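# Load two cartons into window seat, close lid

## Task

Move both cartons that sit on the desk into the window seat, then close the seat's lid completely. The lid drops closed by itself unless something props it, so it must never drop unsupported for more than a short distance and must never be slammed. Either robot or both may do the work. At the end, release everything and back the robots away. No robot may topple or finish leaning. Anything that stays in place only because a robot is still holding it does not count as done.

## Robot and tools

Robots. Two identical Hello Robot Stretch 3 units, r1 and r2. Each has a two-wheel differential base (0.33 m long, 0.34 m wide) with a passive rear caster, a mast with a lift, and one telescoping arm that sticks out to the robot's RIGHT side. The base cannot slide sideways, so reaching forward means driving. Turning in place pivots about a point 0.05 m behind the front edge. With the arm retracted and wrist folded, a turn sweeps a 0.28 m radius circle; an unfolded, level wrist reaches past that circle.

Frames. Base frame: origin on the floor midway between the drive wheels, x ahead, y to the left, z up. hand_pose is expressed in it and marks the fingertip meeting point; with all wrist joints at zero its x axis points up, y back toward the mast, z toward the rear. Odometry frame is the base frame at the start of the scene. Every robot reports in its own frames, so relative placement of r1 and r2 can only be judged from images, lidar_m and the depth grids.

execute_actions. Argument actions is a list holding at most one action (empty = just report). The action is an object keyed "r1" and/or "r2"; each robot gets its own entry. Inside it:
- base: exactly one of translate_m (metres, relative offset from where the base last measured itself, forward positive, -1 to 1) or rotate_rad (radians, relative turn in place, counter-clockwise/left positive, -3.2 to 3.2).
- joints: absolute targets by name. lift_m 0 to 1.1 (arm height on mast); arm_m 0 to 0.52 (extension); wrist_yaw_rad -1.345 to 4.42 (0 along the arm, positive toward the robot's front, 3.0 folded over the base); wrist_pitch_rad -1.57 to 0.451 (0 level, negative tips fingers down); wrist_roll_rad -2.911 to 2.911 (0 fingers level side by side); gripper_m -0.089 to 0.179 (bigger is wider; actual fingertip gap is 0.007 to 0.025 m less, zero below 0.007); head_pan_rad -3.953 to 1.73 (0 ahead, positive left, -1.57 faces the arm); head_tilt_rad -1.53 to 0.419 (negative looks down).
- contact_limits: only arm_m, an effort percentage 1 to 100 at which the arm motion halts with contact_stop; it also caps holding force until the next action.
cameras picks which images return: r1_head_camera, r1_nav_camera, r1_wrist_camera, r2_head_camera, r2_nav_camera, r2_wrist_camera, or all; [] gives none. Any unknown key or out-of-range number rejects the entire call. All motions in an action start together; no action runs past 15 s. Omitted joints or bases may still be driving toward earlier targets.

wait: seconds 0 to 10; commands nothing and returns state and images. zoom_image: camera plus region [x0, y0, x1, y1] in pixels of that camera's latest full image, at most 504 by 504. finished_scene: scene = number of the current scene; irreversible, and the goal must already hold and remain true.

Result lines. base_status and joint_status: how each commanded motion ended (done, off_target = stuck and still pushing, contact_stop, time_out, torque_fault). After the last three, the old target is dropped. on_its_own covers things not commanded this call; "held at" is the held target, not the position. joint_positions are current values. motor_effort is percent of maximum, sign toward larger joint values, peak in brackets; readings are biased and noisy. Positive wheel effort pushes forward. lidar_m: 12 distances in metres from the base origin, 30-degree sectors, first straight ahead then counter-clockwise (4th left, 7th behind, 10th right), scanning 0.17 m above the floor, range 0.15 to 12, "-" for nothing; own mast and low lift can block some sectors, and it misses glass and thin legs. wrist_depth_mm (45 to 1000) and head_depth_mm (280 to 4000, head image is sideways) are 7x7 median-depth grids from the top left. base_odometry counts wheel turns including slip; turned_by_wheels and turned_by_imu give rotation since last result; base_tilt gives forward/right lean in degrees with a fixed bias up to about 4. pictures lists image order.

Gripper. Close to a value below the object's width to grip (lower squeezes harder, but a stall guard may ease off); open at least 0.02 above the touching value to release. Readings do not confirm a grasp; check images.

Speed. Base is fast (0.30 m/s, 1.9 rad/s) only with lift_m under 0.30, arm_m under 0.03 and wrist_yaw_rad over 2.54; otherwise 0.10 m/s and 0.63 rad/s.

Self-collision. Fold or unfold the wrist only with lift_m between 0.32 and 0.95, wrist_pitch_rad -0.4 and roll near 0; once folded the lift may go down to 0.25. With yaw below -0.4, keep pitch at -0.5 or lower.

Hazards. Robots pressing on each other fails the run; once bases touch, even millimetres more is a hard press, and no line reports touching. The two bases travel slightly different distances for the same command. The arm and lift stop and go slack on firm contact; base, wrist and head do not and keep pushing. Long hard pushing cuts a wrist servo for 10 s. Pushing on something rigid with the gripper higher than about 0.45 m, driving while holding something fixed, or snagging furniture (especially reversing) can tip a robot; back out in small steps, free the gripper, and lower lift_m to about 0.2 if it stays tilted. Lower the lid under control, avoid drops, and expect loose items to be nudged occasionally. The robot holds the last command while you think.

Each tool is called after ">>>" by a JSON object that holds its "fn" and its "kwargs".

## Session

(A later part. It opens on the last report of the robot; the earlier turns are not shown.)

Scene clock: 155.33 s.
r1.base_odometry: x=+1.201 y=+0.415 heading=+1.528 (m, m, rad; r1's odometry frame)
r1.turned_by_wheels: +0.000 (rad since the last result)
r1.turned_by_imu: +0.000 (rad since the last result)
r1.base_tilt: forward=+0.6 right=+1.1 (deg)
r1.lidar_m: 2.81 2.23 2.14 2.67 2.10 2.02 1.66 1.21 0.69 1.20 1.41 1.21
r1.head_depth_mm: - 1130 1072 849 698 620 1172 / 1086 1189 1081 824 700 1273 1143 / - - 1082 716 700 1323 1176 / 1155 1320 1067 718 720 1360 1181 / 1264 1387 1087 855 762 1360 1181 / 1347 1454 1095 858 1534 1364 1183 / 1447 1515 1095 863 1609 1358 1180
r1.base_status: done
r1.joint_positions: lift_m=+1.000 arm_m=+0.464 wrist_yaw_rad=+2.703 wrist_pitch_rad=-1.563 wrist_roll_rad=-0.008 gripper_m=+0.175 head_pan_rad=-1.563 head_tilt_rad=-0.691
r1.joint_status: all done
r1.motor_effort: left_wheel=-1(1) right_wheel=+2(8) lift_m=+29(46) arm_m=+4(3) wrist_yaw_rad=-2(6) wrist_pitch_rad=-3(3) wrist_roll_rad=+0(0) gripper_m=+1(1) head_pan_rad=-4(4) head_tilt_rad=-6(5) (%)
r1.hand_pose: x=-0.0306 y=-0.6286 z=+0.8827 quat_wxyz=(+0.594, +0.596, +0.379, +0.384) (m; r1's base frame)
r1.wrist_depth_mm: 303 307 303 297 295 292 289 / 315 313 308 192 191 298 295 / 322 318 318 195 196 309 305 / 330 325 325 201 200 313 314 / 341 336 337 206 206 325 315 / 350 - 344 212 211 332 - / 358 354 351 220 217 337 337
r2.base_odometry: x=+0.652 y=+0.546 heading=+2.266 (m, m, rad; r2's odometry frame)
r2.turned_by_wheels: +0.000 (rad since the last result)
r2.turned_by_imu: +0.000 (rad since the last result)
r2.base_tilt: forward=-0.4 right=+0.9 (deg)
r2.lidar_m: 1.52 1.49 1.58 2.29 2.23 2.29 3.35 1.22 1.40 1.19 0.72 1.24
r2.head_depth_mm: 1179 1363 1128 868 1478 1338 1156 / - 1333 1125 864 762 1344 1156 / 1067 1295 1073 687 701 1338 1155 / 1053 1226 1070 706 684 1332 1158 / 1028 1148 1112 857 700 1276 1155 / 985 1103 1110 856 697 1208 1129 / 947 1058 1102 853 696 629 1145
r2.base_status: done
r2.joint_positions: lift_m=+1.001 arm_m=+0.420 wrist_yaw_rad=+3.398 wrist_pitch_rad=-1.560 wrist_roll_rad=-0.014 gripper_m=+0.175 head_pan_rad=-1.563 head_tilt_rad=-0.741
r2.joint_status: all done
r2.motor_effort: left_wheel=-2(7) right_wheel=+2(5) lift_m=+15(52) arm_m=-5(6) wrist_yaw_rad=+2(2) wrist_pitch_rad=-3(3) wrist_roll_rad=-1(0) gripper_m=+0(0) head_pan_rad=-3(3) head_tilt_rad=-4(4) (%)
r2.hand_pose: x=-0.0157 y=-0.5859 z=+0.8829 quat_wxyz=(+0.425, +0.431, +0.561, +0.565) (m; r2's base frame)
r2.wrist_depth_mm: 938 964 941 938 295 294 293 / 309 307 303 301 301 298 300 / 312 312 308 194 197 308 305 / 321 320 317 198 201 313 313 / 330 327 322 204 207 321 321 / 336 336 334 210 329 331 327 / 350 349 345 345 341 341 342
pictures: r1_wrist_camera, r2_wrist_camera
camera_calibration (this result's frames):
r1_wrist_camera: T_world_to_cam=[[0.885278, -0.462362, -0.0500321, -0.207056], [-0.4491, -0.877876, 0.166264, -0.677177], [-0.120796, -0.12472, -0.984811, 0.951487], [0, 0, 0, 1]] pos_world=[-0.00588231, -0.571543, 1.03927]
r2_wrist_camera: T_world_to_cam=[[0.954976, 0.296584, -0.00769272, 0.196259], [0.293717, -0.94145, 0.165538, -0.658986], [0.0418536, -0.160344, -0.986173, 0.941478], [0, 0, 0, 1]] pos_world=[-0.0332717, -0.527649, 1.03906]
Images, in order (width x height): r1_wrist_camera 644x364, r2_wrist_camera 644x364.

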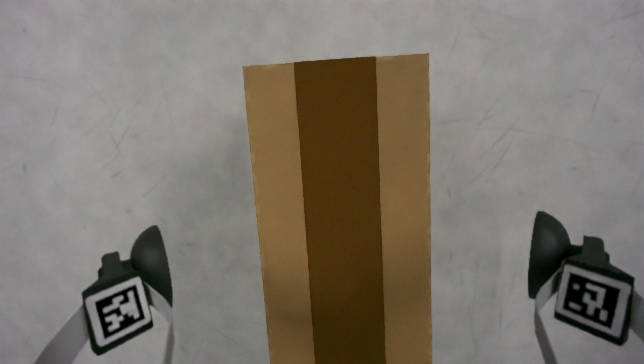

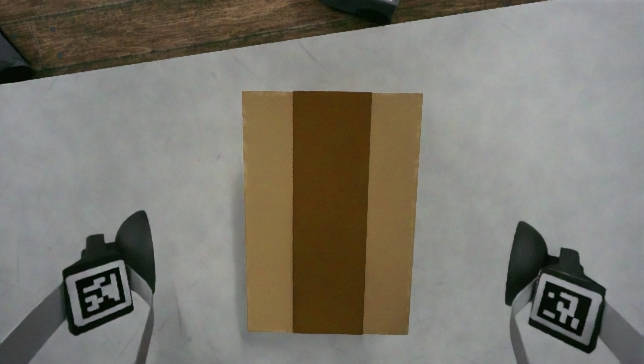

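>>> {"fn": "execute_actions", "kwargs": {"actions": [{"r1":{"joints":{"wrist_yaw_rad":2.725,"lift_m":0.916}},"r2":{"joints":{"lift_m":0.918}}}], "cameras": []}}

>>> {"fn": "execute_actions", "kwargs": {"actions": [{"r1":{"joints":{"gripper_m":0.07}},"r2":{"joints":{"gripper_m":0.07}}}], "cameras": []}}

>>> {"fn": "execute_actions", "kwargs": {"actions": [{"r1":{"joints":{"lift_m":0.95}},"r2":{"joints":{"lift_m":0.95}}}], "cameras": ["r1_head_camera","r2_head_camera"]}}

Scene clock: 166.63 s.
r1.base_odometry: x=+1.201 y=+0.415 heading=+1.528 (m, m, rad; r1's odometry frame)
r1.turned_by_wheels: +0.000 (rad since the last result)
r1.turned_by_imu: +0.000 (rad since the last result)
r1.base_tilt: forward=+0.5 right=+1.0 (deg)
r1.lidar_m: 2.81 2.23 2.14 2.66 2.10 2.02 1.66 1.21 0.69 1.20 1.42 1.21
r1.head_depth_mm: 1007 - - 824 698 620 1174 / 1051 1222 1080 824 700 1273 1142 / 1114 - 794 717 702 1331 1170 / 1189 1295 1107 721 719 1360 1180 / 1262 1388 1090 854 759 1364 1179 / 1352 1447 1094 858 1540 1365 1182 / 1446 1516 1094 857 1617 1369 1186
r1.base_status: not commanded
r1.joint_positions: lift_m=+0.916 arm_m=+0.464 wrist_yaw_rad=+2.722 wrist_pitch_rad=-1.563 wrist_roll_rad=-0.008 gripper_m=+0.175 head_pan_rad=-1.563 head_tilt_rad=-0.691
r1.joint_status: all done
r1.motor_effort: left_wheel=+0(1) right_wheel=+2(2) lift_m=+29(30) arm_m=+4(4) wrist_yaw_rad=+2(3) wrist_pitch_rad=-3(3) wrist_roll_rad=+0(0) gripper_m=+0(1) head_pan_rad=-4(3) head_tilt_rad=-6(6) (%)
r1.hand_pose: x=-0.0302 y=-0.6288 z=+0.7987 quat_wxyz=(+0.591, +0.593, +0.385, +0.389) (m; r1's base frame)
r1.wrist_depth_mm: 223 224 110 108 107 107 214 / 231 228 111 110 109 110 219 / 237 233 115 113 112 222 224 / 241 239 117 116 115 228 231 / 250 247 120 119 118 118 234 / 257 - 123 122 121 121 - / 264 262 128 125 124 246 248
r2.base_odometry: x=+0.652 y=+0.546 heading=+2.266 (m, m, rad; r2's odometry frame)
r2.turned_by_wheels: +0.000 (rad since the last result)
r2.turned_by_imu: +0.000 (rad since the last result)
r2.base_tilt: forward=-0.4 right=+0.9 (deg)
r2.lidar_m: 1.52 1.49 1.58 2.29 2.23 2.29 3.32 1.21 1.41 1.19 0.72 1.24
r2.head_depth_mm: 1220 1370 - 839 1473 1340 1155 / 1163 1357 1124 867 765 1346 1157 / 1116 - 1167 684 703 1339 1154 / 1068 1172 1089 708 683 1331 1150 / 1023 1150 1107 861 699 1274 1156 / 983 1105 1105 860 697 1203 1129 / 948 1057 1100 853 699 629 1143
r2.base_status: not commanded
r2.joint_positions: lift_m=+0.919 arm_m=+0.420 wrist_yaw_rad=+3.398 wrist_pitch_rad=-1.560 wrist_roll_rad=-0.014 gripper_m=+0.175 head_pan_rad=-1.563 head_tilt_rad=-0.741
r2.joint_status: all done
r2.motor_effort: left_wheel=-2(2) right_wheel=+1(2) lift_m=+15(16) arm_m=-5(5) wrist_yaw_rad=+3(2) wrist_pitch_rad=-3(3) wrist_roll_rad=-1(1) gripper_m=+0(1) head_pan_rad=-3(4) head_tilt_rad=-5(5) (%)
r2.hand_pose: x=-0.0157 y=-0.5859 z=+0.8009 quat_wxyz=(+0.425, +0.431, +0.561, +0.565) (m; r2's base frame)
r2.wrist_depth_mm: 887 868 222 219 218 218 217 / 226 226 113 112 112 221 222 / 232 232 115 114 114 227 226 / 236 237 118 117 117 232 234 / 243 241 121 120 120 238 238 / 251 249 124 123 123 246 245 / 259 256 128 126 126 253 253
pictures: none
No camera images: the call's "cameras" was empty. Leave "cameras" out to get every camera's image.

Scene clock: 168.17 s.
r1.base_odometry: x=+1.201 y=+0.415 heading=+1.528 (m, m, rad; r1's odometry frame)
r1.turned_by_wheels: +0.000 (rad since the last result)
r1.turned_by_imu: +0.000 (rad since the last result)
r1.base_tilt: forward=+0.6 right=+1.1 (deg)
r1.lidar_m: 2.81 2.24 2.14 2.66 2.10 2.02 1.66 1.21 0.69 1.20 1.42 1.21
r1.head_depth_mm: 1005 - - 822 698 619 1176 / 1056 1225 1082 826 701 1273 1144 / 1110 - 795 719 701 1330 1184 / 1191 1302 1091 722 720 1362 1178 / 1267 1397 1092 856 764 1361 1181 / 1353 1444 1097 859 1532 1361 1181 / 1443 1524 1099 860 1620 1362 1187
r1.base_status: not commanded
r1.joint_positions: lift_m=+0.916 arm_m=+0.464 wrist_yaw_rad=+2.722 wrist_pitch_rad=-1.565 wrist_roll_rad=-0.008 gripper_m=+0.071 head_pan_rad=-1.563 head_tilt_rad=-0.691
r1.joint_status: all done
r1.motor_effort: left_wheel=+0(0) right_wheel=+0(2) lift_m=+29(29) arm_m=+4(5) wrist_yaw_rad=+2(2) wrist_pitch_rad=-3(3) wrist_roll_rad=+0(0) gripper_m=-22(94) head_pan_rad=-3(4) head_tilt_rad=-6(7) (%)
r1.hand_pose: x=-0.0304 y=-0.6293 z=+0.7987 quat_wxyz=(+0.591, +0.592, +0.386, +0.389) (m; r1's base frame)
r1.wrist_depth_mm: 225 224 111 109 108 215 216 / 231 230 113 112 111 219 220 / 236 235 116 115 114 225 226 / 245 242 119 117 117 232 232 / 250 249 122 121 120 120 239 / 258 254 125 124 124 122 244 / 266 262 130 127 126 252 252
r2.base_odometry: x=+0.652 y=+0.546 heading=+2.266 (m, m, rad; r2's odometry frame)
r2.turned_by_wheels: +0.000 (rad since the last result)
r2.turned_by_imu: +0.000 (rad since the last result)
r2.base_tilt: forward=-0.4 right=+0.9 (deg)
r2.lidar_m: 1.52 1.49 1.58 2.28 2.23 2.28 3.36 1.21 1.40 1.20 0.71 1.24
r2.head_depth_mm: 1224 1365 - 837 1481 1344 1165 / 1164 1352 1122 868 763 1337 1156 / 1116 - 1173 684 704 1334 1153 / 1068 1177 1089 704 684 1335 1152 / 1025 1153 1106 858 697 1271 1148 / 981 1103 1105 860 697 1219 1132 / 945 1057 1097 855 697 629 1154
r2.base_status: not commanded
r2.joint_positions: lift_m=+0.919 arm_m=+0.420 wrist_yaw_rad=+3.399 wrist_pitch_rad=-1.560 wrist_roll_rad=-0.014 gripper_m=+0.071 head_pan_rad=-1.563 head_tilt_rad=-0.741
r2.joint_status: all done
r2.motor_effort: left_wheel=-1(2) right_wheel=+1(2) lift_m=+15(16) arm_m=-5(5) wrist_yaw_rad=+2(2) wrist_pitch_rad=-3(3) wrist_roll_rad=+0(0) gripper_m=-20(94) head_pan_rad=-4(4) head_tilt_rad=-5(4) (%)
r2.hand_pose: x=-0.0157 y=-0.5859 z=+0.8009 quat_wxyz=(+0.425, +0.430, +0.561, +0.565) (m; r2's base frame)
r2.wrist_depth_mm: 871 859 222 218 219 218 218 / 228 226 113 113 112 223 223 / 233 233 115 115 115 228 228 / 239 238 119 117 117 234 233 / 245 243 122 121 121 240 240 / 253 - 125 124 124 - 247 / 258 257 129 127 127 256 253
pictures: none
No camera images: the call's "cameras" was empty. Leave "cameras" out to get every camera's image.

Scene clock: 169.33 s.
r1.base_odometry: x=+1.201 y=+0.415 heading=+1.528 (m, m, rad; r1's odometry frame)
r1.turned_by_wheels: +0.000 (rad since the last result)
r1.turned_by_imu: +0.000 (rad since the last result)
r1.base_tilt: forward=+0.5 right=+1.1 (deg)
r1.lidar_m: 2.81 2.23 2.14 2.67 2.10 2.02 1.66 1.21 0.69 1.20 1.42 1.21
r1.head_depth_mm: 993 - 1034 845 699 619 1174 / 1025 1204 1082 834 698 1275 1145 / 1094 - 772 688 700 1325 1180 / 1184 1342 1080 699 721 1368 1183 / 1266 1390 1087 854 761 1364 1182 / 1352 1448 1090 856 1528 1367 1184 / 1449 1526 1094 860 1610 1365 1186
r1.base_status: not commanded
r1.joint_positions: lift_m=+0.949 arm_m=+0.464 wrist_yaw_rad=+2.722 wrist_pitch_rad=-1.565 wrist_roll_rad=-0.008 gripper_m=+0.074 head_pan_rad=-1.563 head_tilt_rad=-0.691
r1.joint_status: all done
r1.motor_effort: left_wheel=+0(1) right_wheel=+1(2) lift_m=+58(62) arm_m=+4(4) wrist_yaw_rad=+3(3) wrist_pitch_rad=-2(2) wrist_roll_rad=+0(0) gripper_m=-19(21) head_pan_rad=-4(3) head_tilt_rad=-5(6) (%)
r1.hand_pose: x=-0.0304 y=-0.6294 z=+0.8318 quat_wxyz=(+0.591, +0.592, +0.386, +0.389) (m; r1's base frame)
r1.wrist_depth_mm: 258 255 112 111 110 242 242 / 263 262 115 113 113 248 250 / 270 267 118 116 116 256 256 / 277 275 120 119 119 260 261 / 284 283 124 122 122 122 268 / 292 290 127 127 126 125 274 / 300 299 132 131 129 284 284
r2.base_odometry: x=+0.652 y=+0.546 heading=+2.266 (m, m, rad; r2's odometry frame)
r2.turned_by_wheels: +0.000 (rad since the last result)
r2.turned_by_imu: +0.000 (rad since the last result)
r2.base_tilt: forward=-0.3 right=+0.9 (deg)
r2.lidar_m: 1.51 1.49 1.58 2.28 2.23 2.28 3.34 1.21 1.40 1.19 0.72 1.24
r2.head_depth_mm: 1216 - 1039 867 1485 1349 1159 / 1146 1355 1124 867 764 1341 1155 / 1108 1334 1120 660 704 1338 1155 / 1071 1154 1092 671 683 1329 1155 / 1025 1153 1111 852 700 1271 1154 / 985 1103 1107 856 698 1206 1123 / 944 1052 1105 852 695 629 1147
r2.base_status: not commanded
r2.joint_positions: lift_m=+0.949 arm_m=+0.420 wrist_yaw_rad=+3.399 wrist_pitch_rad=-1.560 wrist_roll_rad=-0.014 gripper_m=+0.071 head_pan_rad=-1.563 head_tilt_rad=-0.741
r2.joint_status: all done
r2.motor_effort: left_wheel=-1(1) right_wheel=+2(3) lift_m=+63(68) arm_m=-5(4) wrist_yaw_rad=+2(2) wrist_pitch_rad=-3(3) wrist_roll_rad=+0(1) gripper_m=-19(20) head_pan_rad=-3(4) head_tilt_rad=-4(5) (%)
r2.hand_pose: x=-0.0157 y=-0.5859 z=+0.8313 quat_wxyz=(+0.425, +0.430, +0.561, +0.565) (m; r2's base frame)
r2.wrist_depth_mm: 913 917 908 249 246 245 244 / 257 255 115 114 113 249 251 / 262 260 117 116 116 257 255 / 267 268 120 119 118 264 263 / 275 272 123 122 122 267 270 / 282 - 126 125 125 - 275 / 288 289 129 128 128 285 284
pictures: r1_head_camera (sideways: a quarter turn clockwise sets it upright), r2_head_camera (sideways: a quarter turn clockwise sets it upright)
camera_calibration (this result's frames):
r1_head_camera: T_world_to_cam=[[-0.0226518, 0.676259, -0.736316, 0.982091], [0.998944, 0.0447587, 0.0103767, -0.0174975], [0.0399739, -0.735303, -0.676558, 0.844727], [0, 0, 0, 1]] pos_world=[0.00595816, -0.0422339, 1.29482]
r2_head_camera: T_world_to_cam=[[-0.0434748, 0.634975, -0.771309, 1.01855], [0.998587, 0.0512295, -0.014111, 0.0136776], [0.0305537, -0.770832, -0.636305, 0.789931], [0, 0, 0, 1]] pos_world=[0.00648773, -0.0385509, 1.28845]
Images, in order (width x height): r1_head_camera 896x504, r2_head_camera 896x504.

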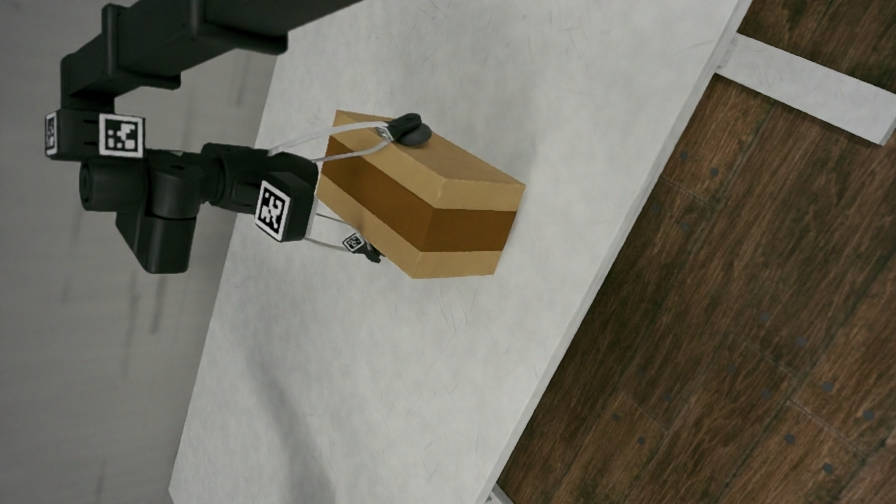

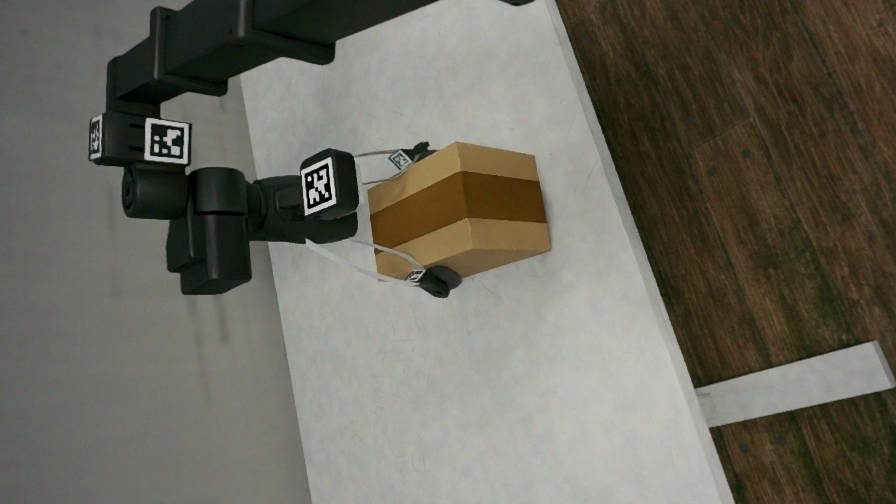

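>>> {"fn": "execute_actions", "kwargs": {"actions": [{"r1":{"base":{"rotate_rad":1.096},"joints":{"arm_m":0.27,"head_pan_rad":-0.2,"head_tilt_rad":-0.75}},"r2":{"base":{"rotate_rad":-0.79},"joints":{"arm_m":0.22,"lift_m":1.0,"head_pan_rad":-2.9,"head_tilt_rad":-0.7}}}], "cameras": []}}

>>> {"fn": "execute_actions", "kwargs": {"actions": [{"r1":{"base":{"translate_m":1.0},"joints":{"arm_m":0.2,"lift_m":0.3}},"r2":{"base":{"translate_m":-1.0},"joints":{"arm_m":0.03}}}], "cameras": ["r1_head_camera","r2_head_camera"]}}

Scene clock: 221.90 s.
r1.base_odometry: x=+1.201 y=+0.415 heading=+2.624 (m, m, rad; r1's odometry frame)
r1.turned_by_wheels: +1.096 (rad since the last result)
r1.turned_by_imu: +1.088 (rad since the last result)
r1.base_tilt: forward=+0.7 right=+1.1 (deg)
r1.lidar_m: 2.15 2.70 2.08 2.02 1.59 1.20 0.69 1.21 1.42 1.21 2.84 2.21
r1.head_depth_mm: 2457 2721 2278 1836 1522 1317 1157 / 2414 2724 2287 1839 1532 1322 1157 / 2388 2257 2304 1831 1540 1321 1158 / 2356 2256 2288 1846 1541 1329 1165 / 2322 2296 2298 1850 1545 1329 1164 / 2279 2601 2308 1859 1554 1335 1166 / 2262 2580 2315 1853 1560 1334 1169
r1.base_status: done
r1.joint_positions: lift_m=+0.949 arm_m=+0.270 wrist_yaw_rad=+2.723 wrist_pitch_rad=-1.565 wrist_roll_rad=-0.008 gripper_m=+0.074 head_pan_rad=-0.207 head_tilt_rad=-0.741
r1.joint_status: all done
r1.motor_effort: left_wheel=+0(4) right_wheel=+1(12) lift_m=+58(58) arm_m=-5(3) wrist_yaw_rad=+3(3) wrist_pitch_rad=-2(2) wrist_roll_rad=+0(0) gripper_m=-20(20) head_pan_rad=+3(48) head_tilt_rad=-6(16) (%)
r1.hand_pose: x=-0.0304 y=-0.4362 z=+0.8318 quat_wxyz=(+0.591, +0.592, +0.386, +0.389) (m; r1's base frame)
r1.wrist_depth_mm: 950 940 112 110 110 920 897 / - 988 115 113 113 903 924 / 965 - 118 116 116 916 966 / - - 121 120 119 964 964 / - - 124 122 122 123 - / - - 128 127 125 125 - / - - 132 129 129 900 -
r2.base_odometry: x=+0.652 y=+0.546 heading=+1.476 (m, m, rad; r2's odometry frame)
r2.turned_by_wheels: -0.790 (rad since the last result)
r2.turned_by_imu: -0.798 (rad since the last result)
r2.base_tilt: forward=-0.3 right=+0.9 (deg)
r2.lidar_m: 1.18 1.42 1.49 1.50 1.80 2.60 2.23 3.14 1.21 1.40 1.31 0.71
r2.head_depth_mm: 2226 2390 2238 - - - 1129 / 2347 2497 2367 2195 - - 1129 / 2477 2710 2518 2185 - - 1140 / 2689 3023 2676 2216 - - 1150 / 2860 3248 2659 - - - 1170 / 3128 3446 2641 - - - 1159 / 3328 3548 2637 - - 1299 1162
r2.base_status: done
r2.joint_positions: lift_m=+0.999 arm_m=+0.220 wrist_yaw_rad=+3.399 wrist_pitch_rad=-1.560 wrist_roll_rad=-0.014 gripper_m=+0.071 head_pan_rad=-2.893 head_tilt_rad=-0.704
r2.joint_status: all done
r2.motor_effort: left_wheel=+1(9) right_wheel=-1(10) lift_m=+63(65) arm_m=-5(6) wrist_yaw_rad=+2(2) wrist_pitch_rad=-3(3) wrist_roll_rad=+0(0) gripper_m=-20(19) head_pan_rad=-4(45) head_tilt_rad=+2(12) (%)
r2.hand_pose: x=-0.0157 y=-0.3859 z=+0.8813 quat_wxyz=(+0.425, +0.430, +0.561, +0.565) (m; r2's base frame)
r2.wrist_depth_mm: 969 934 928 - 950 933 957 / - - 115 113 113 960 950 / - - 117 116 116 945 - / - - 120 119 119 - 887 / - - 123 122 122 - 337 / - - 126 125 125 - 329 / - 964 130 128 128 340 338
pictures: none
No camera images: the call's "cameras" was empty. Leave "cameras" out to get every camera's image.

Scene clock: 233.07 s.
r1.base_odometry: x=+0.332 y=+0.910 heading=+2.624 (m, m, rad; r1's odometry frame)
r1.turned_by_wheels: +0.000 (rad since the last result)
r1.turned_by_imu: +0.001 (rad since the last result)
r1.base_tilt: forward=+0.5 right=+1.1 (deg)
r1.lidar_m: 1.15 1.66 2.06 1.99 2.08 2.21 1.68 2.11 0.42 0.25 2.21 1.19
r1.head_depth_mm: 1472 1716 1551 1739 1535 1316 1155 / 1452 1688 1529 1685 1532 1326 1158 / 1438 1662 1489 1658 1542 1328 1159 / 1413 1636 1493 1616 1550 1328 1162 / 1395 1598 1778 1801 1543 1331 1163 / 1369 1575 1814 1858 1551 1333 1164 / 1359 1554 1794 1879 1563 1341 1164
r1.base_status: done
r1.joint_positions: lift_m=+0.300 arm_m=+0.200 wrist_yaw_rad=+2.723 wrist_pitch_rad=-1.565 wrist_roll_rad=-0.008 gripper_m=+0.074 head_pan_rad=-0.207 head_tilt_rad=-0.741
r1.joint_status: all done
r1.motor_effort: left_wheel=-1(1) right_wheel=+2(8) lift_m=+35(52) arm_m=-5(3) wrist_yaw_rad=+1(3) wrist_pitch_rad=-3(2) wrist_roll_rad=+0(0) gripper_m=-19(20) head_pan_rad=+3(4) head_tilt_rad=-6(6) (%)
r1.hand_pose: x=-0.0304 y=-0.3662 z=+0.1825 quat_wxyz=(+0.591, +0.592, +0.386, +0.389) (m; r1's base frame)
r1.wrist_depth_mm: - - 112 111 110 307 305 / 333 328 115 113 113 318 313 / 341 340 118 116 116 322 324 / 348 348 121 119 119 333 332 / 361 361 124 122 122 122 340 / 371 370 128 126 125 125 348 / 381 378 132 130 129 356 361
r2.base_odometry: x=+0.557 y=-0.450 heading=+1.476 (m, m, rad; r2's odometry frame)
r2.turned_by_wheels: +0.000 (rad since the last result)
r2.turned_by_imu: -0.004 (rad since the last result)
r2.base_tilt: forward=-0.3 right=+0.9 (deg)
r2.lidar_m: 1.69 2.02 1.81 1.82 1.85 1.65 1.24 1.45 0.46 0.49 1.87 2.12
r2.head_depth_mm: 1407 1538 1691 - - - 1130 / 1488 1644 1738 1486 - - 1138 / 1580 1752 1782 1579 - - 1149 / 1682 1912 2020 1723 - - 1145 / 1809 2031 2354 - - - 1170 / 1975 2232 2487 - - - 1162 / 2128 2447 2687 - - 1297 1159
r2.base_status: done
r2.joint_positions: lift_m=+0.999 arm_m=+0.030 wrist_yaw_rad=+3.399 wrist_pitch_rad=-1.560 wrist_roll_rad=-0.014 gripper_m=+0.071 head_pan_rad=-2.893 head_tilt_rad=-0.704
r2.joint_status: all done
r2.motor_effort: left_wheel=+2(2) right_wheel=-1(8) lift_m=+64(64) arm_m=-5(6) wrist_yaw_rad=+2(2) wrist_pitch_rad=-3(3) wrist_roll_rad=+0(0) gripper_m=-19(21) head_pan_rad=-3(4) head_tilt_rad=+3(2) (%)
r2.hand_pose: x=-0.0157 y=-0.1959 z=+0.8813 quat_wxyz=(+0.425, +0.430, +0.561, +0.565) (m; r2's base frame)
r2.wrist_depth_mm: 959 958 948 - 951 944 936 / - - 115 113 114 952 947 / - - 117 116 116 - - / - - 120 119 119 - - / - - 122 122 122 - - / - - 126 125 125 - - / - 949 130 128 128 - -
pictures: r1_head_camera (sideways: a quarter turn clockwise sets it upright), r2_head_camera (sideways: a quarter turn clockwise sets it upright)
camera_calibration (this result's frames):
r1_head_camera: T_world_to_cam=[[-0.700193, 0.129113, -0.702182, 0.941739], [0.169486, 0.985457, 0.012194, -0.014803], [0.693545, -0.110471, -0.711893, 0.886698], [0, 0, 0, 1]] pos_world=[0.0469439, -0.00904796, 1.29269]
r2_head_camera: T_world_to_cam=[[0.578618, 0.186756, -0.793929, 1.04424], [0.287556, -0.957635, -0.0156931, 0.0200754], [-0.763225, -0.219219, -0.607808, 0.757702], [0, 0, 0, 1]] pos_world=[-0.031693, -0.00969134, 1.28991]
Images, in order (width x height): r1_head_camera 896x504, r2_head_camera 896x504.

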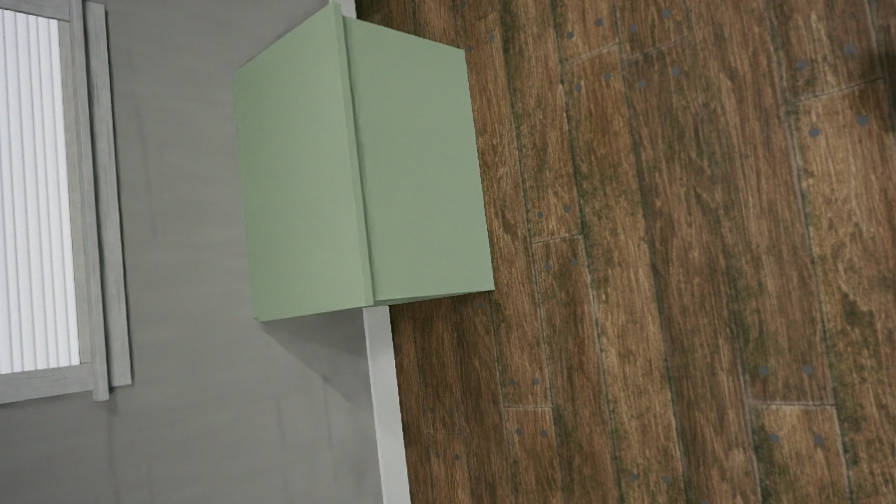

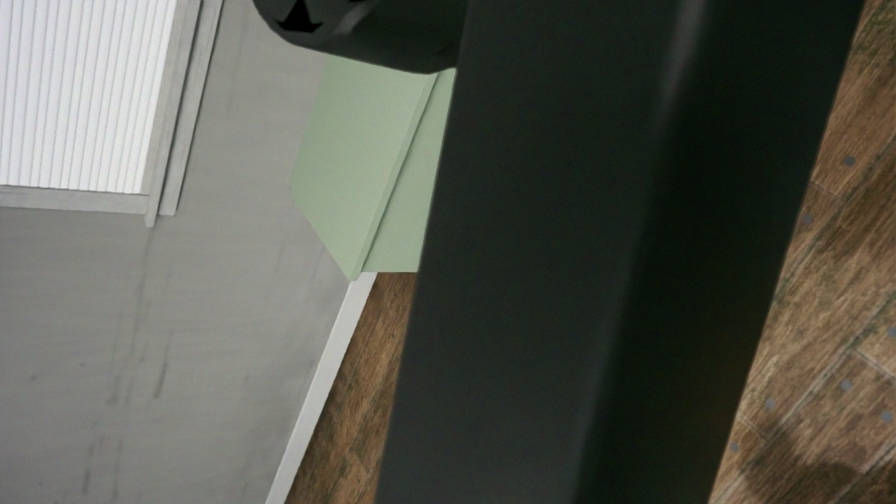

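>>> {"fn": "execute_actions", "kwargs": {"actions": [{"r1":{"base":{"translate_m":0.78},"joints":{"arm_m":0.11,"lift_m":0.33,"head_pan_rad":-0.9,"head_tilt_rad":-1.1}},"r2":{"base":{"translate_m":-0.77},"joints":{"lift_m":0.75,"head_pan_rad":-1.8,"head_tilt_rad":-1.0}}}], "cameras": ["r1_head_camera","r2_head_camera"]}}

Scene clock: 275.13 s.
r1.base_odometry: x=-0.346 y=+1.297 heading=+2.623 (m, m, rad; r1's odometry frame)
r1.turned_by_wheels: +0.000 (rad since the last result)
r1.turned_by_imu: +0.001 (rad since the last result)
r1.base_tilt: forward=+0.5 right=+1.1 (deg)
r1.lidar_m: 0.39 0.86 1.20 1.98 2.06 2.88 2.46 2.78 0.21 0.17 0.22 0.39
r1.head_depth_mm: 1873 1722 1556 1250 1225 1191 1107 / 1679 1728 1532 1412 1311 1182 - / 1433 1564 1060 1404 1298 1225 - / 1251 1136 1022 1195 1305 1214 - / 1104 1139 1022 954 1265 1208 1132 / 990 1110 1028 935 1270 1210 1122 / 899 1037 1034 947 1316 1212 1125
r1.base_status: done
r1.joint_positions: lift_m=+0.329 arm_m=+0.111 wrist_yaw_rad=+2.723 wrist_pitch_rad=-1.578 wrist_roll_rad=-0.008 gripper_m=+0.074 head_pan_rad=-0.893 head_tilt_rad=-1.086
r1.joint_status: all done
r1.motor_effort: left_wheel=-1(2) right_wheel=+2(8) lift_m=+58(62) arm_m=-7(7) wrist_yaw_rad=+1(2) wrist_pitch_rad=+4(5) wrist_roll_rad=+0(0) gripper_m=-21(21) head_pan_rad=-4(41) head_tilt_rad=-9(41) (%)
r1.hand_pose: x=-0.0317 y=-0.2793 z=+0.2121 quat_wxyz=(+0.593, +0.590, +0.390, +0.385) (m; r1's base frame)
r1.wrist_depth_mm: - - 118 117 116 334 331 / - - 120 118 117 339 343 / - - 122 120 120 349 356 / 385 382 124 122 122 359 362 / 399 391 126 124 123 123 375 / 407 405 128 126 125 124 381 / 415 414 131 128 127 343 394
r2.base_odometry: x=+0.484 y=-1.217 heading=+1.476 (m, m, rad; r2's odometry frame)
r2.turned_by_wheels: +0.000 (rad since the last result)
r2.turned_by_imu: -0.003 (rad since the last result)
r2.base_tilt: forward=-0.3 right=+1.0 (deg)
r2.lidar_m: 2.46 2.30 2.06 1.68 1.03 0.48 0.48 0.57 0.32 0.36 3.14 2.47
r2.head_depth_mm: 2403 2151 1801 1542 1391 - - / 2393 2130 1798 1548 - - - / 2392 2018 1014 1249 - 1155 - / 2460 2128 1018 1344 - 557 - / 2464 2134 1779 1550 1408 579 1095 / 2452 2123 1787 1542 1380 1197 1091 / 2480 2136 1782 1533 1354 1198 1085
r2.base_status: done
r2.joint_positions: lift_m=+0.750 arm_m=+0.030 wrist_yaw_rad=+3.399 wrist_pitch_rad=-1.560 wrist_roll_rad=-0.014 gripper_m=+0.071 head_pan_rad=-1.807 head_tilt_rad=-0.987
r2.joint_status: all done
r2.motor_effort: left_wheel=+2(4) right_wheel=-2(7) lift_m=+21(57) arm_m=-5(4) wrist_yaw_rad=+2(2) wrist_pitch_rad=-3(3) wrist_roll_rad=+0(0) gripper_m=-18(19) head_pan_rad=+3(48) head_tilt_rad=-6(29) (%)
r2.hand_pose: x=-0.0157 y=-0.1959 z=+0.6327 quat_wxyz=(+0.425, +0.430, +0.561, +0.565) (m; r2's base frame)
r2.wrist_depth_mm: 539 710 725 - 709 726 724 / 593 750 114 114 114 729 742 / 679 764 117 116 116 739 743 / 788 789 120 119 119 774 758 / 806 787 123 122 122 793 794 / 318 - 126 125 125 - 809 / 310 679 130 128 128 822 827
pictures: r1_head_camera (sideways: a quarter turn clockwise sets it upright), r2_head_camera (sideways: a quarter turn clockwise sets it upright)
camera_calibration (this result's frames):
r1_head_camera: T_world_to_cam=[[-0.582676, 0.696062, -0.419508, 0.572758], [0.759442, 0.650136, 0.0238986, -0.0336317], [0.289372, -0.304667, -0.907437, 1.14337], [0, 0, 0, 1]] pos_world=[0.0284137, -0.028462, 1.27862]
r2_head_camera: T_world_to_cam=[[0.150587, 0.790977, -0.593025, 0.785042], [0.981933, -0.189207, -0.00302216, -0.000659945], [-0.114595, -0.581856, -0.805178, 1.01044], [0, 0, 0, 1]] pos_world=[-0.00177792, -0.0331462, 1.27913]
Images, in order (width x height): r1_head_camera 896x504, r2_head_camera 896x504.

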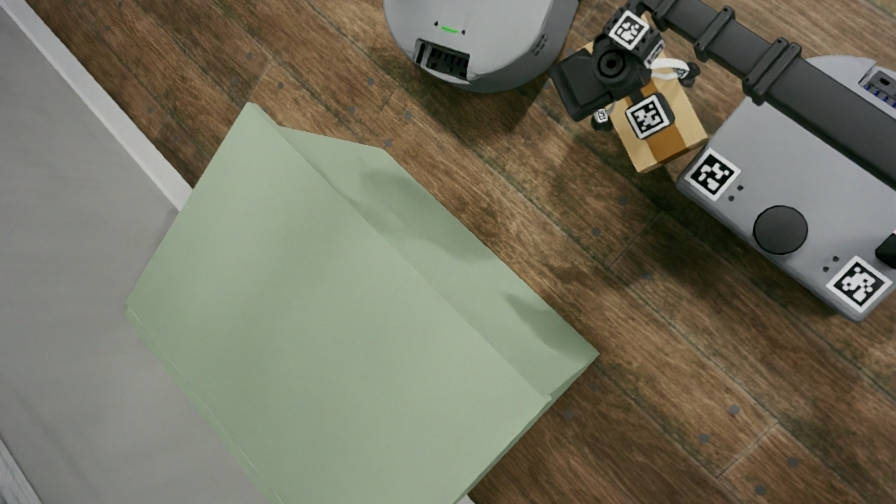

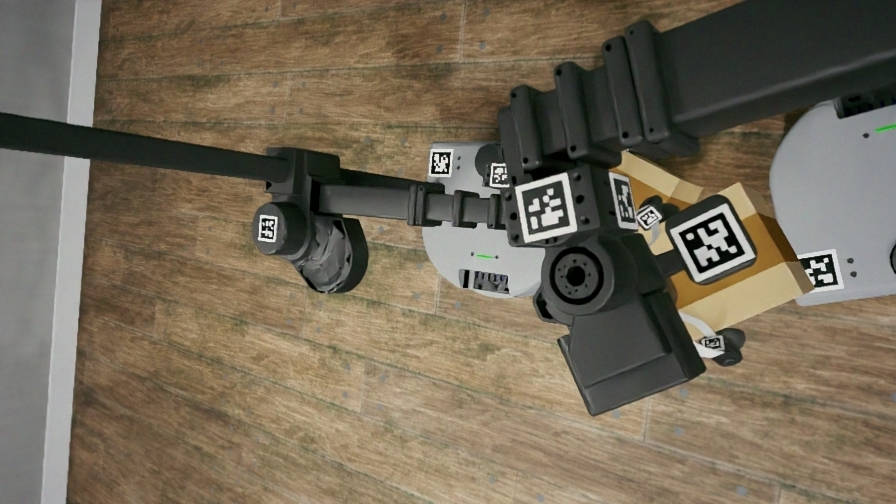

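>>> {"fn": "execute_actions", "kwargs": {"actions": [{"r1":{"base":{"rotate_rad":0.46},"joints":{"arm_m":0.36,"lift_m":0.225,"wrist_yaw_rad":2.67,"head_pan_rad":-1.4,"head_tilt_rad":-1.1}},"r2":{"base":{"rotate_rad":-1.91},"joints":{"lift_m":0.85,"head_pan_rad":-1.0,"head_tilt_rad":-1.0}}}], "cameras": ["r1_head_camera","r2_head_camera"]}}

Scene clock: 307.47 s.
r1.base_odometry: x=-0.346 y=+1.297 heading=+3.083 (m, m, rad; r1's odometry frame)
r1.turned_by_wheels: +0.460 (rad since the last result)
r1.turned_by_imu: +0.456 (rad since the last result)
r1.base_tilt: forward=+0.6 right=+1.0 (deg)
r1.lidar_m: 0.84 1.12 1.98 2.03 2.69 2.45 2.78 0.80 0.68 0.57 0.40 0.39
r1.head_depth_mm: 1908 1728 1554 1379 1293 1194 1127 / 1811 1736 1551 1378 1298 - - / 1520 1704 1155 1308 1290 1242 - / 1310 1134 1022 1260 1308 1215 1130 / 1152 1138 1023 957 1278 1206 1122 / 1025 1120 1025 933 1268 1211 1123 / 921 1062 1032 950 1317 1212 1125
r1.base_status: done
r1.joint_positions: lift_m=+0.225 arm_m=+0.360 wrist_yaw_rad=+2.673 wrist_pitch_rad=-1.566 wrist_roll_rad=-0.008 gripper_m=+0.074 head_pan_rad=-1.393 head_tilt_rad=-1.086
r1.joint_status: all done
r1.motor_effort: left_wheel=+0(3) right_wheel=+1(8) lift_m=+35(52) arm_m=+4(9) wrist_yaw_rad=-3(4) wrist_pitch_rad=-2(3) wrist_roll_rad=+0(0) gripper_m=-20(21) head_pan_rad=-3(35) head_tilt_rad=-9(10) (%)
r1.hand_pose: x=-0.0315 y=-0.5251 z=+0.1076 quat_wxyz=(+0.601, +0.602, +0.371, +0.374) (m; r1's base frame)
r1.wrist_depth_mm: 252 251 113 111 110 239 208 / 260 258 115 113 113 245 210 / 265 266 118 117 116 251 211 / 274 269 121 119 119 256 213 / 279 280 124 123 122 193 214 / 291 286 128 126 125 125 205 / 296 293 132 130 129 277 231
r2.base_odometry: x=+0.484 y=-1.217 heading=-0.434 (m, m, rad; r2's odometry frame)
r2.turned_by_wheels: -1.910 (rad since the last result)
r2.turned_by_imu: -1.930 (rad since the last result)
r2.base_tilt: forward=-0.3 right=+0.8 (deg)
r2.lidar_m: 0.70 2.81 2.47 2.46 2.94 2.14 2.06 1.32 0.96 0.48 0.42 0.33
r2.head_depth_mm: 820 943 1107 1019 - - 1054 / 864 1013 1134 1020 - 483 457 / 910 1089 1175 1019 1091 1155 467 / 963 1181 1172 1032 1128 1132 1110 / 1069 1281 1180 1077 1338 1188 1094 / 1164 1419 1701 1456 1354 1212 1088 / 1272 1580 1798 1547 1359 1156 1088
r2.base_status: done
r2.joint_positions: lift_m=+0.849 arm_m=+0.030 wrist_yaw_rad=+3.399 wrist_pitch_rad=-1.560 wrist_roll_rad=-0.014 gripper_m=+0.071 head_pan_rad=-1.007 head_tilt_rad=-0.988
r2.joint_status: all done
r2.motor_effort: left_wheel=+2(7) right_wheel=-2(6) lift_m=+63(69) arm_m=-5(5) wrist_yaw_rad=+1(2) wrist_pitch_rad=-3(3) wrist_roll_rad=+0(0) gripper_m=-20(20) head_pan_rad=+4(43) head_tilt_rad=-7(7) (%)
r2.hand_pose: x=-0.0157 y=-0.1959 z=+0.7313 quat_wxyz=(+0.425, +0.430, +0.561, +0.565) (m; r2's base frame)
r2.wrist_depth_mm: 813 819 820 - 802 816 804 / 837 823 115 114 114 827 821 / 876 860 117 116 116 834 697 / 872 898 120 119 118 850 715 / 916 898 123 121 122 454 455 / 937 - 126 125 125 - 918 / 890 938 130 128 128 706 929
pictures: r1_head_camera (sideways: a quarter turn clockwise sets it upright), r2_head_camera (sideways: a quarter turn clockwise sets it upright)
camera_calibration (this result's frames):
r1_head_camera: T_world_to_cam=[[-0.177836, 0.890192, -0.419444, 0.570205], [0.97812, 0.206663, 0.0239008, -0.0349684], [0.10796, -0.406016, -0.907467, 1.14452], [0, 0, 0, 1]] pos_world=[0.0120442, -0.0356725, 1.27862]
r2_head_camera: T_world_to_cam=[[-0.462545, 0.65919, -0.592892, 0.788609], [0.819852, 0.572567, -0.00301457, 0.000318869], [0.337483, -0.487478, -0.805276, 1.00781], [0, 0, 0, 1]] pos_world=[0.0243868, -0.0287414, 1.27913]
Images, in order (width x height): r1_head_camera 896x504, r2_head_camera 896x504.

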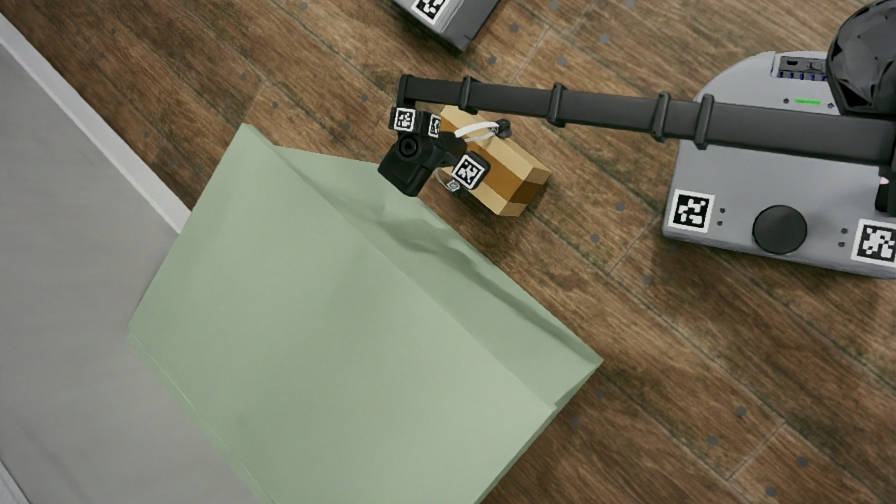

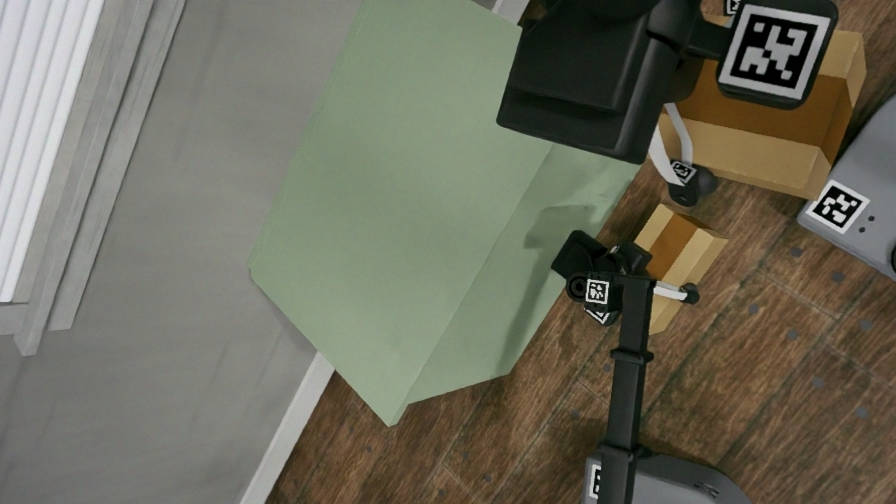

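>>> {"fn": "execute_actions", "kwargs": {"actions": [{"r1":{"joints":{"lift_m":0.200}}}], "cameras": []}}

>>> {"fn": "execute_actions", "kwargs": {"actions": [{"r1":{"joints":{"gripper_m":0.16}}}], "cameras": []}}

>>> {"fn": "execute_actions", "kwargs": {"actions": [{"r1":{"joints":{"lift_m":0.275}}}], "cameras": ["r1_wrist_camera"]}}

Scene clock: 315.23 s.
r1.base_odometry: x=-0.346 y=+1.297 heading=+3.083 (m, m, rad; r1's odometry frame)
r1.turned_by_wheels: +0.000 (rad since the last result)
r1.turned_by_imu: +0.000 (rad since the last result)
r1.base_tilt: forward=+0.5 right=+1.3 (deg)
r1.lidar_m: 0.84 1.12 1.98 2.03 2.70 2.45 2.78 0.80 0.68 0.56 0.40 0.39
r1.head_depth_mm: 1910 1726 1549 1372 1290 1200 1119 / 1796 1732 1552 1415 1296 - - / 1528 1698 1155 1356 1290 1236 - / 1311 1135 1021 1254 1307 1212 1128 / 1153 1142 1026 957 1279 1204 1124 / 1029 1126 1029 931 1267 1212 1126 / 924 1063 1029 949 1316 1215 1125
r1.base_status: not commanded
r1.joint_positions: lift_m=+0.200 arm_m=+0.360 wrist_yaw_rad=+2.673 wrist_pitch_rad=-1.566 wrist_roll_rad=-0.008 gripper_m=+0.074 head_pan_rad=-1.393 head_tilt_rad=-1.086
r1.joint_status: all done
r1.motor_effort: left_wheel=+0(0) right_wheel=+2(2) lift_m=+31(34) arm_m=+4(4) wrist_yaw_rad=-4(2) wrist_pitch_rad=-2(2) wrist_roll_rad=+0(0) gripper_m=-19(19) head_pan_rad=-3(4) head_tilt_rad=-9(9) (%)
r1.hand_pose: x=-0.0315 y=-0.5250 z=+0.0827 quat_wxyz=(+0.601, +0.602, +0.371, +0.374) (m; r1's base frame)
r1.wrist_depth_mm: 230 228 113 111 110 216 208 / 236 233 115 114 113 222 209 / 241 238 118 117 116 226 210 / 249 244 121 120 119 232 213 / 254 252 125 123 122 237 213 / 262 259 127 126 125 125 206 / 270 269 132 129 129 254 231
r2.base_odometry: x=+0.484 y=-1.217 heading=-0.434 (m, m, rad; r2's odometry frame)
r2.turned_by_wheels: +0.000 (rad since the last result)
r2.turned_by_imu: +0.000 (rad since the last result)
r2.base_tilt: forward=-0.4 right=+0.9 (deg)
r2.lidar_m: 0.69 2.80 2.47 2.46 2.94 2.15 2.06 1.32 0.96 0.48 0.34 0.34
r2.head_depth_mm: 819 942 1103 1021 - - 1046 / 864 1011 1132 1018 - 483 457 / 907 1091 1176 1014 1085 1154 465 / 965 1183 1177 1032 1107 1153 1108 / 1068 1296 1177 1077 1324 1175 1093 / 1159 1426 1690 1445 1353 1204 1089 / 1272 1579 1790 1555 1357 1158 1088
r2.base_status: not commanded
r2.joint_positions: lift_m=+0.849 arm_m=+0.030 wrist_yaw_rad=+3.399 wrist_pitch_rad=-1.560 wrist_roll_rad=-0.014 gripper_m=+0.071 head_pan_rad=-1.007 head_tilt_rad=-0.988
r2.joint_status: not commanded
r2.motor_effort: left_wheel=+2(2) right_wheel=-2(2) lift_m=+63(63) arm_m=-5(5) wrist_yaw_rad=+2(1) wrist_pitch_rad=-3(3) wrist_roll_rad=+0(1) gripper_m=-20(20) head_pan_rad=+3(3) head_tilt_rad=-6(6) (%)
r2.hand_pose: x=-0.0157 y=-0.1959 z=+0.7313 quat_wxyz=(+0.425, +0.430, +0.561, +0.565) (m; r2's base frame)
r2.wrist_depth_mm: 823 811 829 - 823 798 806 / 853 840 115 114 114 821 804 / 852 847 117 116 116 839 703 / 885 874 120 119 119 852 698 / 909 888 123 122 122 476 894 / 917 - 126 125 125 - 918 / 874 953 130 128 128 689 928
pictures: none
No camera images: the call's "cameras" was empty. Leave "cameras" out to get every camera's image.

Scene clock: 316.60 s.
r1.base_odometry: x=-0.346 y=+1.297 heading=+3.083 (m, m, rad; r1's odometry frame)
r1.turned_by_wheels: +0.000 (rad since the last result)
r1.turned_by_imu: +0.000 (rad since the last result)
r1.base_tilt: forward=+0.6 right=+1.1 (deg)
r1.lidar_m: 0.84 1.12 1.98 2.03 2.69 2.45 2.78 0.80 0.68 0.57 0.40 0.39
r1.head_depth_mm: 1919 1728 1556 1374 1292 1189 1119 / 1807 1731 1556 1424 1297 - - / 1536 1707 1153 1354 1281 1242 - / 1319 1130 1021 1255 1304 1209 1133 / 1153 1138 1025 956 1278 1210 1123 / 1028 1127 1028 935 1269 1208 1125 / 924 1060 1033 949 1321 1217 1128
r1.base_status: not commanded
r1.joint_positions: lift_m=+0.200 arm_m=+0.360 wrist_yaw_rad=+2.673 wrist_pitch_rad=-1.566 wrist_roll_rad=-0.008 gripper_m=+0.160 head_pan_rad=-1.393 head_tilt_rad=-1.086
r1.joint_status: all done
r1.motor_effort: left_wheel=-1(1) right_wheel=+2(2) lift_m=+32(32) arm_m=+4(4) wrist_yaw_rad=-3(3) wrist_pitch_rad=-2(2) wrist_roll_rad=+0(0) gripper_m=+1(84) head_pan_rad=-4(3) head_tilt_rad=-10(10) (%)
r1.hand_pose: x=-0.0315 y=-0.5250 z=+0.0826 quat_wxyz=(+0.601, +0.602, +0.371, +0.374) (m; r1's base frame)
r1.wrist_depth_mm: 229 228 113 111 110 216 209 / 236 232 115 114 114 221 208 / 241 239 118 117 116 227 211 / 247 244 121 120 119 234 213 / 253 250 125 123 121 240 209 / 262 - 129 126 126 246 194 / 268 269 132 130 129 252 228
r2.base_odometry: x=+0.484 y=-1.217 heading=-0.434 (m, m, rad; r2's odometry frame)
r2.turned_by_wheels: +0.000 (rad since the last result)
r2.turned_by_imu: +0.000 (rad since the last result)
r2.base_tilt: forward=-0.3 right=+0.9 (deg)
r2.lidar_m: 0.69 2.80 2.47 2.46 2.94 2.14 2.06 1.33 0.96 0.48 0.36 0.33
r2.head_depth_mm: 817 940 1100 1017 - - 1049 / 860 1011 1132 1014 - 482 457 / 913 1093 1180 1014 1085 1158 466 / 959 1181 1180 1038 1107 1148 1108 / 1068 1283 1174 1077 1333 1175 1092 / 1166 1425 1699 1451 1355 1198 1091 / 1266 1577 1767 1544 1355 1156 1088
r2.base_status: not commanded
r2.joint_positions: lift_m=+0.849 arm_m=+0.030 wrist_yaw_rad=+3.399 wrist_pitch_rad=-1.560 wrist_roll_rad=-0.014 gripper_m=+0.071 head_pan_rad=-1.007 head_tilt_rad=-0.988
r2.joint_status: not commanded
r2.motor_effort: left_wheel=+2(2) right_wheel=-2(2) lift_m=+63(64) arm_m=-5(5) wrist_yaw_rad=+2(2) wrist_pitch_rad=-3(3) wrist_roll_rad=+0(0) gripper_m=-20(19) head_pan_rad=+3(4) head_tilt_rad=-6(6) (%)
r2.hand_pose: x=-0.0157 y=-0.1959 z=+0.7313 quat_wxyz=(+0.425, +0.430, +0.561, +0.565) (m; r2's base frame)
r2.wrist_depth_mm: 817 818 798 - 813 798 817 / 834 832 115 114 114 816 802 / 873 854 117 116 116 832 711 / 871 874 120 119 119 852 703 / 905 900 123 122 122 480 898 / 935 - 126 125 125 - 882 / 890 945 130 128 128 697 942
pictures: none
No camera images: the call's "cameras" was empty. Leave "cameras" out to get every camera's image.

Scene clock: 318.10 s.
r1.base_odometry: x=-0.346 y=+1.297 heading=+3.083 (m, m, rad; r1's odometry frame)
r1.turned_by_wheels: +0.000 (rad since the last result)
r1.turned_by_imu: +0.000 (rad since the last result)
r1.base_tilt: forward=+0.6 right=+1.0 (deg)
r1.lidar_m: 0.84 1.12 1.98 2.03 2.70 2.46 2.78 0.80 0.69 0.57 0.40 0.39
r1.head_depth_mm: 1912 1725 1548 1378 1292 1194 1125 / 1805 1740 1558 1319 1295 - - / 1526 1698 1148 1347 1290 1245 - / 1310 1133 1024 1254 1304 1215 1131 / 1152 1140 1023 957 1284 1208 1120 / 1026 1125 1031 935 1268 1210 1123 / 925 1060 1033 950 1320 1215 1128
r1.base_status: not commanded
r1.joint_positions: lift_m=+0.275 arm_m=+0.360 wrist_yaw_rad=+2.673 wrist_pitch_rad=-1.566 wrist_roll_rad=-0.008 gripper_m=+0.160 head_pan_rad=-1.393 head_tilt_rad=-1.086
r1.joint_status: all done
r1.motor_effort: left_wheel=-1(1) right_wheel=+2(2) lift_m=+52(55) arm_m=+4(4) wrist_yaw_rad=-3(2) wrist_pitch_rad=-2(2) wrist_roll_rad=+0(0) gripper_m=+0(0) head_pan_rad=-4(4) head_tilt_rad=-9(9) (%)
r1.hand_pose: x=-0.0315 y=-0.5250 z=+0.1570 quat_wxyz=(+0.601, +0.602, +0.371, +0.374) (m; r1's base frame)
r1.wrist_depth_mm: 300 297 295 291 290 288 208 / 310 305 299 186 185 293 209 / 317 313 310 191 190 299 210 / 324 323 318 195 195 307 213 / 332 330 326 200 200 315 209 / 344 - 337 206 205 326 196 / 355 355 346 213 212 332 229
r2.base_odometry: x=+0.484 y=-1.217 heading=-0.434 (m, m, rad; r2's odometry frame)
r2.turned_by_wheels: +0.000 (rad since the last result)
r2.turned_by_imu: +0.000 (rad since the last result)
r2.base_tilt: forward=-0.3 right=+0.9 (deg)
r2.lidar_m: 0.69 2.80 2.47 2.46 2.94 2.14 2.05 1.32 0.96 0.48 0.32 0.31
r2.head_depth_mm: 819 942 1099 1019 - - 1047 / 863 1010 1137 1016 - 483 457 / 906 1088 1185 1015 1090 1157 465 / 966 1175 1170 1033 944 1154 1107 / 1066 1288 1178 1075 1264 1189 1087 / 1170 1410 1694 1457 1349 1206 1089 / 1269 1570 1774 1547 1357 1156 1093
r2.base_status: not commanded
r2.joint_positions: lift_m=+0.849 arm_m=+0.030 wrist_yaw_rad=+3.399 wrist_pitch_rad=-1.560 wrist_roll_rad=-0.014 gripper_m=+0.071 head_pan_rad=-1.007 head_tilt_rad=-0.988
r2.joint_status: not commanded
r2.motor_effort: left_wheel=+2(2) right_wheel=-2(2) lift_m=+63(64) arm_m=-5(5) wrist_yaw_rad=+2(2) wrist_pitch_rad=-3(3) wrist_roll_rad=+0(0) gripper_m=-20(20) head_pan_rad=+4(3) head_tilt_rad=-6(7) (%)
r2.hand_pose: x=-0.0157 y=-0.1959 z=+0.7313 quat_wxyz=(+0.425, +0.430, +0.561, +0.565) (m; r2's base frame)
r2.wrist_depth_mm: 813 825 805 - 812 799 803 / 826 830 115 114 114 823 830 / 849 869 117 116 116 824 692 / 888 886 120 119 119 863 708 / 909 917 123 122 122 816 401 / 938 - 125 125 125 - 918 / 860 953 130 128 128 693 931
pictures: r1_wrist_camera
camera_calibration (this result's frames):
r1_wrist_camera: T_world_to_cam=[[0.870705, -0.489266, -0.0499125, -0.209218], [-0.475448, -0.863356, 0.169014, -0.459594], [-0.125785, -0.123431, -0.984349, 0.250088], [0, 0, 0, 1]] pos_world=[-0.0048888, -0.468288, 0.31341]
Images, in order (width x height): r1_wrist_camera 644x364.

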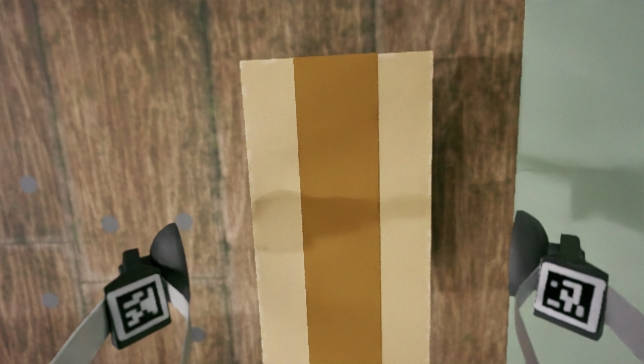

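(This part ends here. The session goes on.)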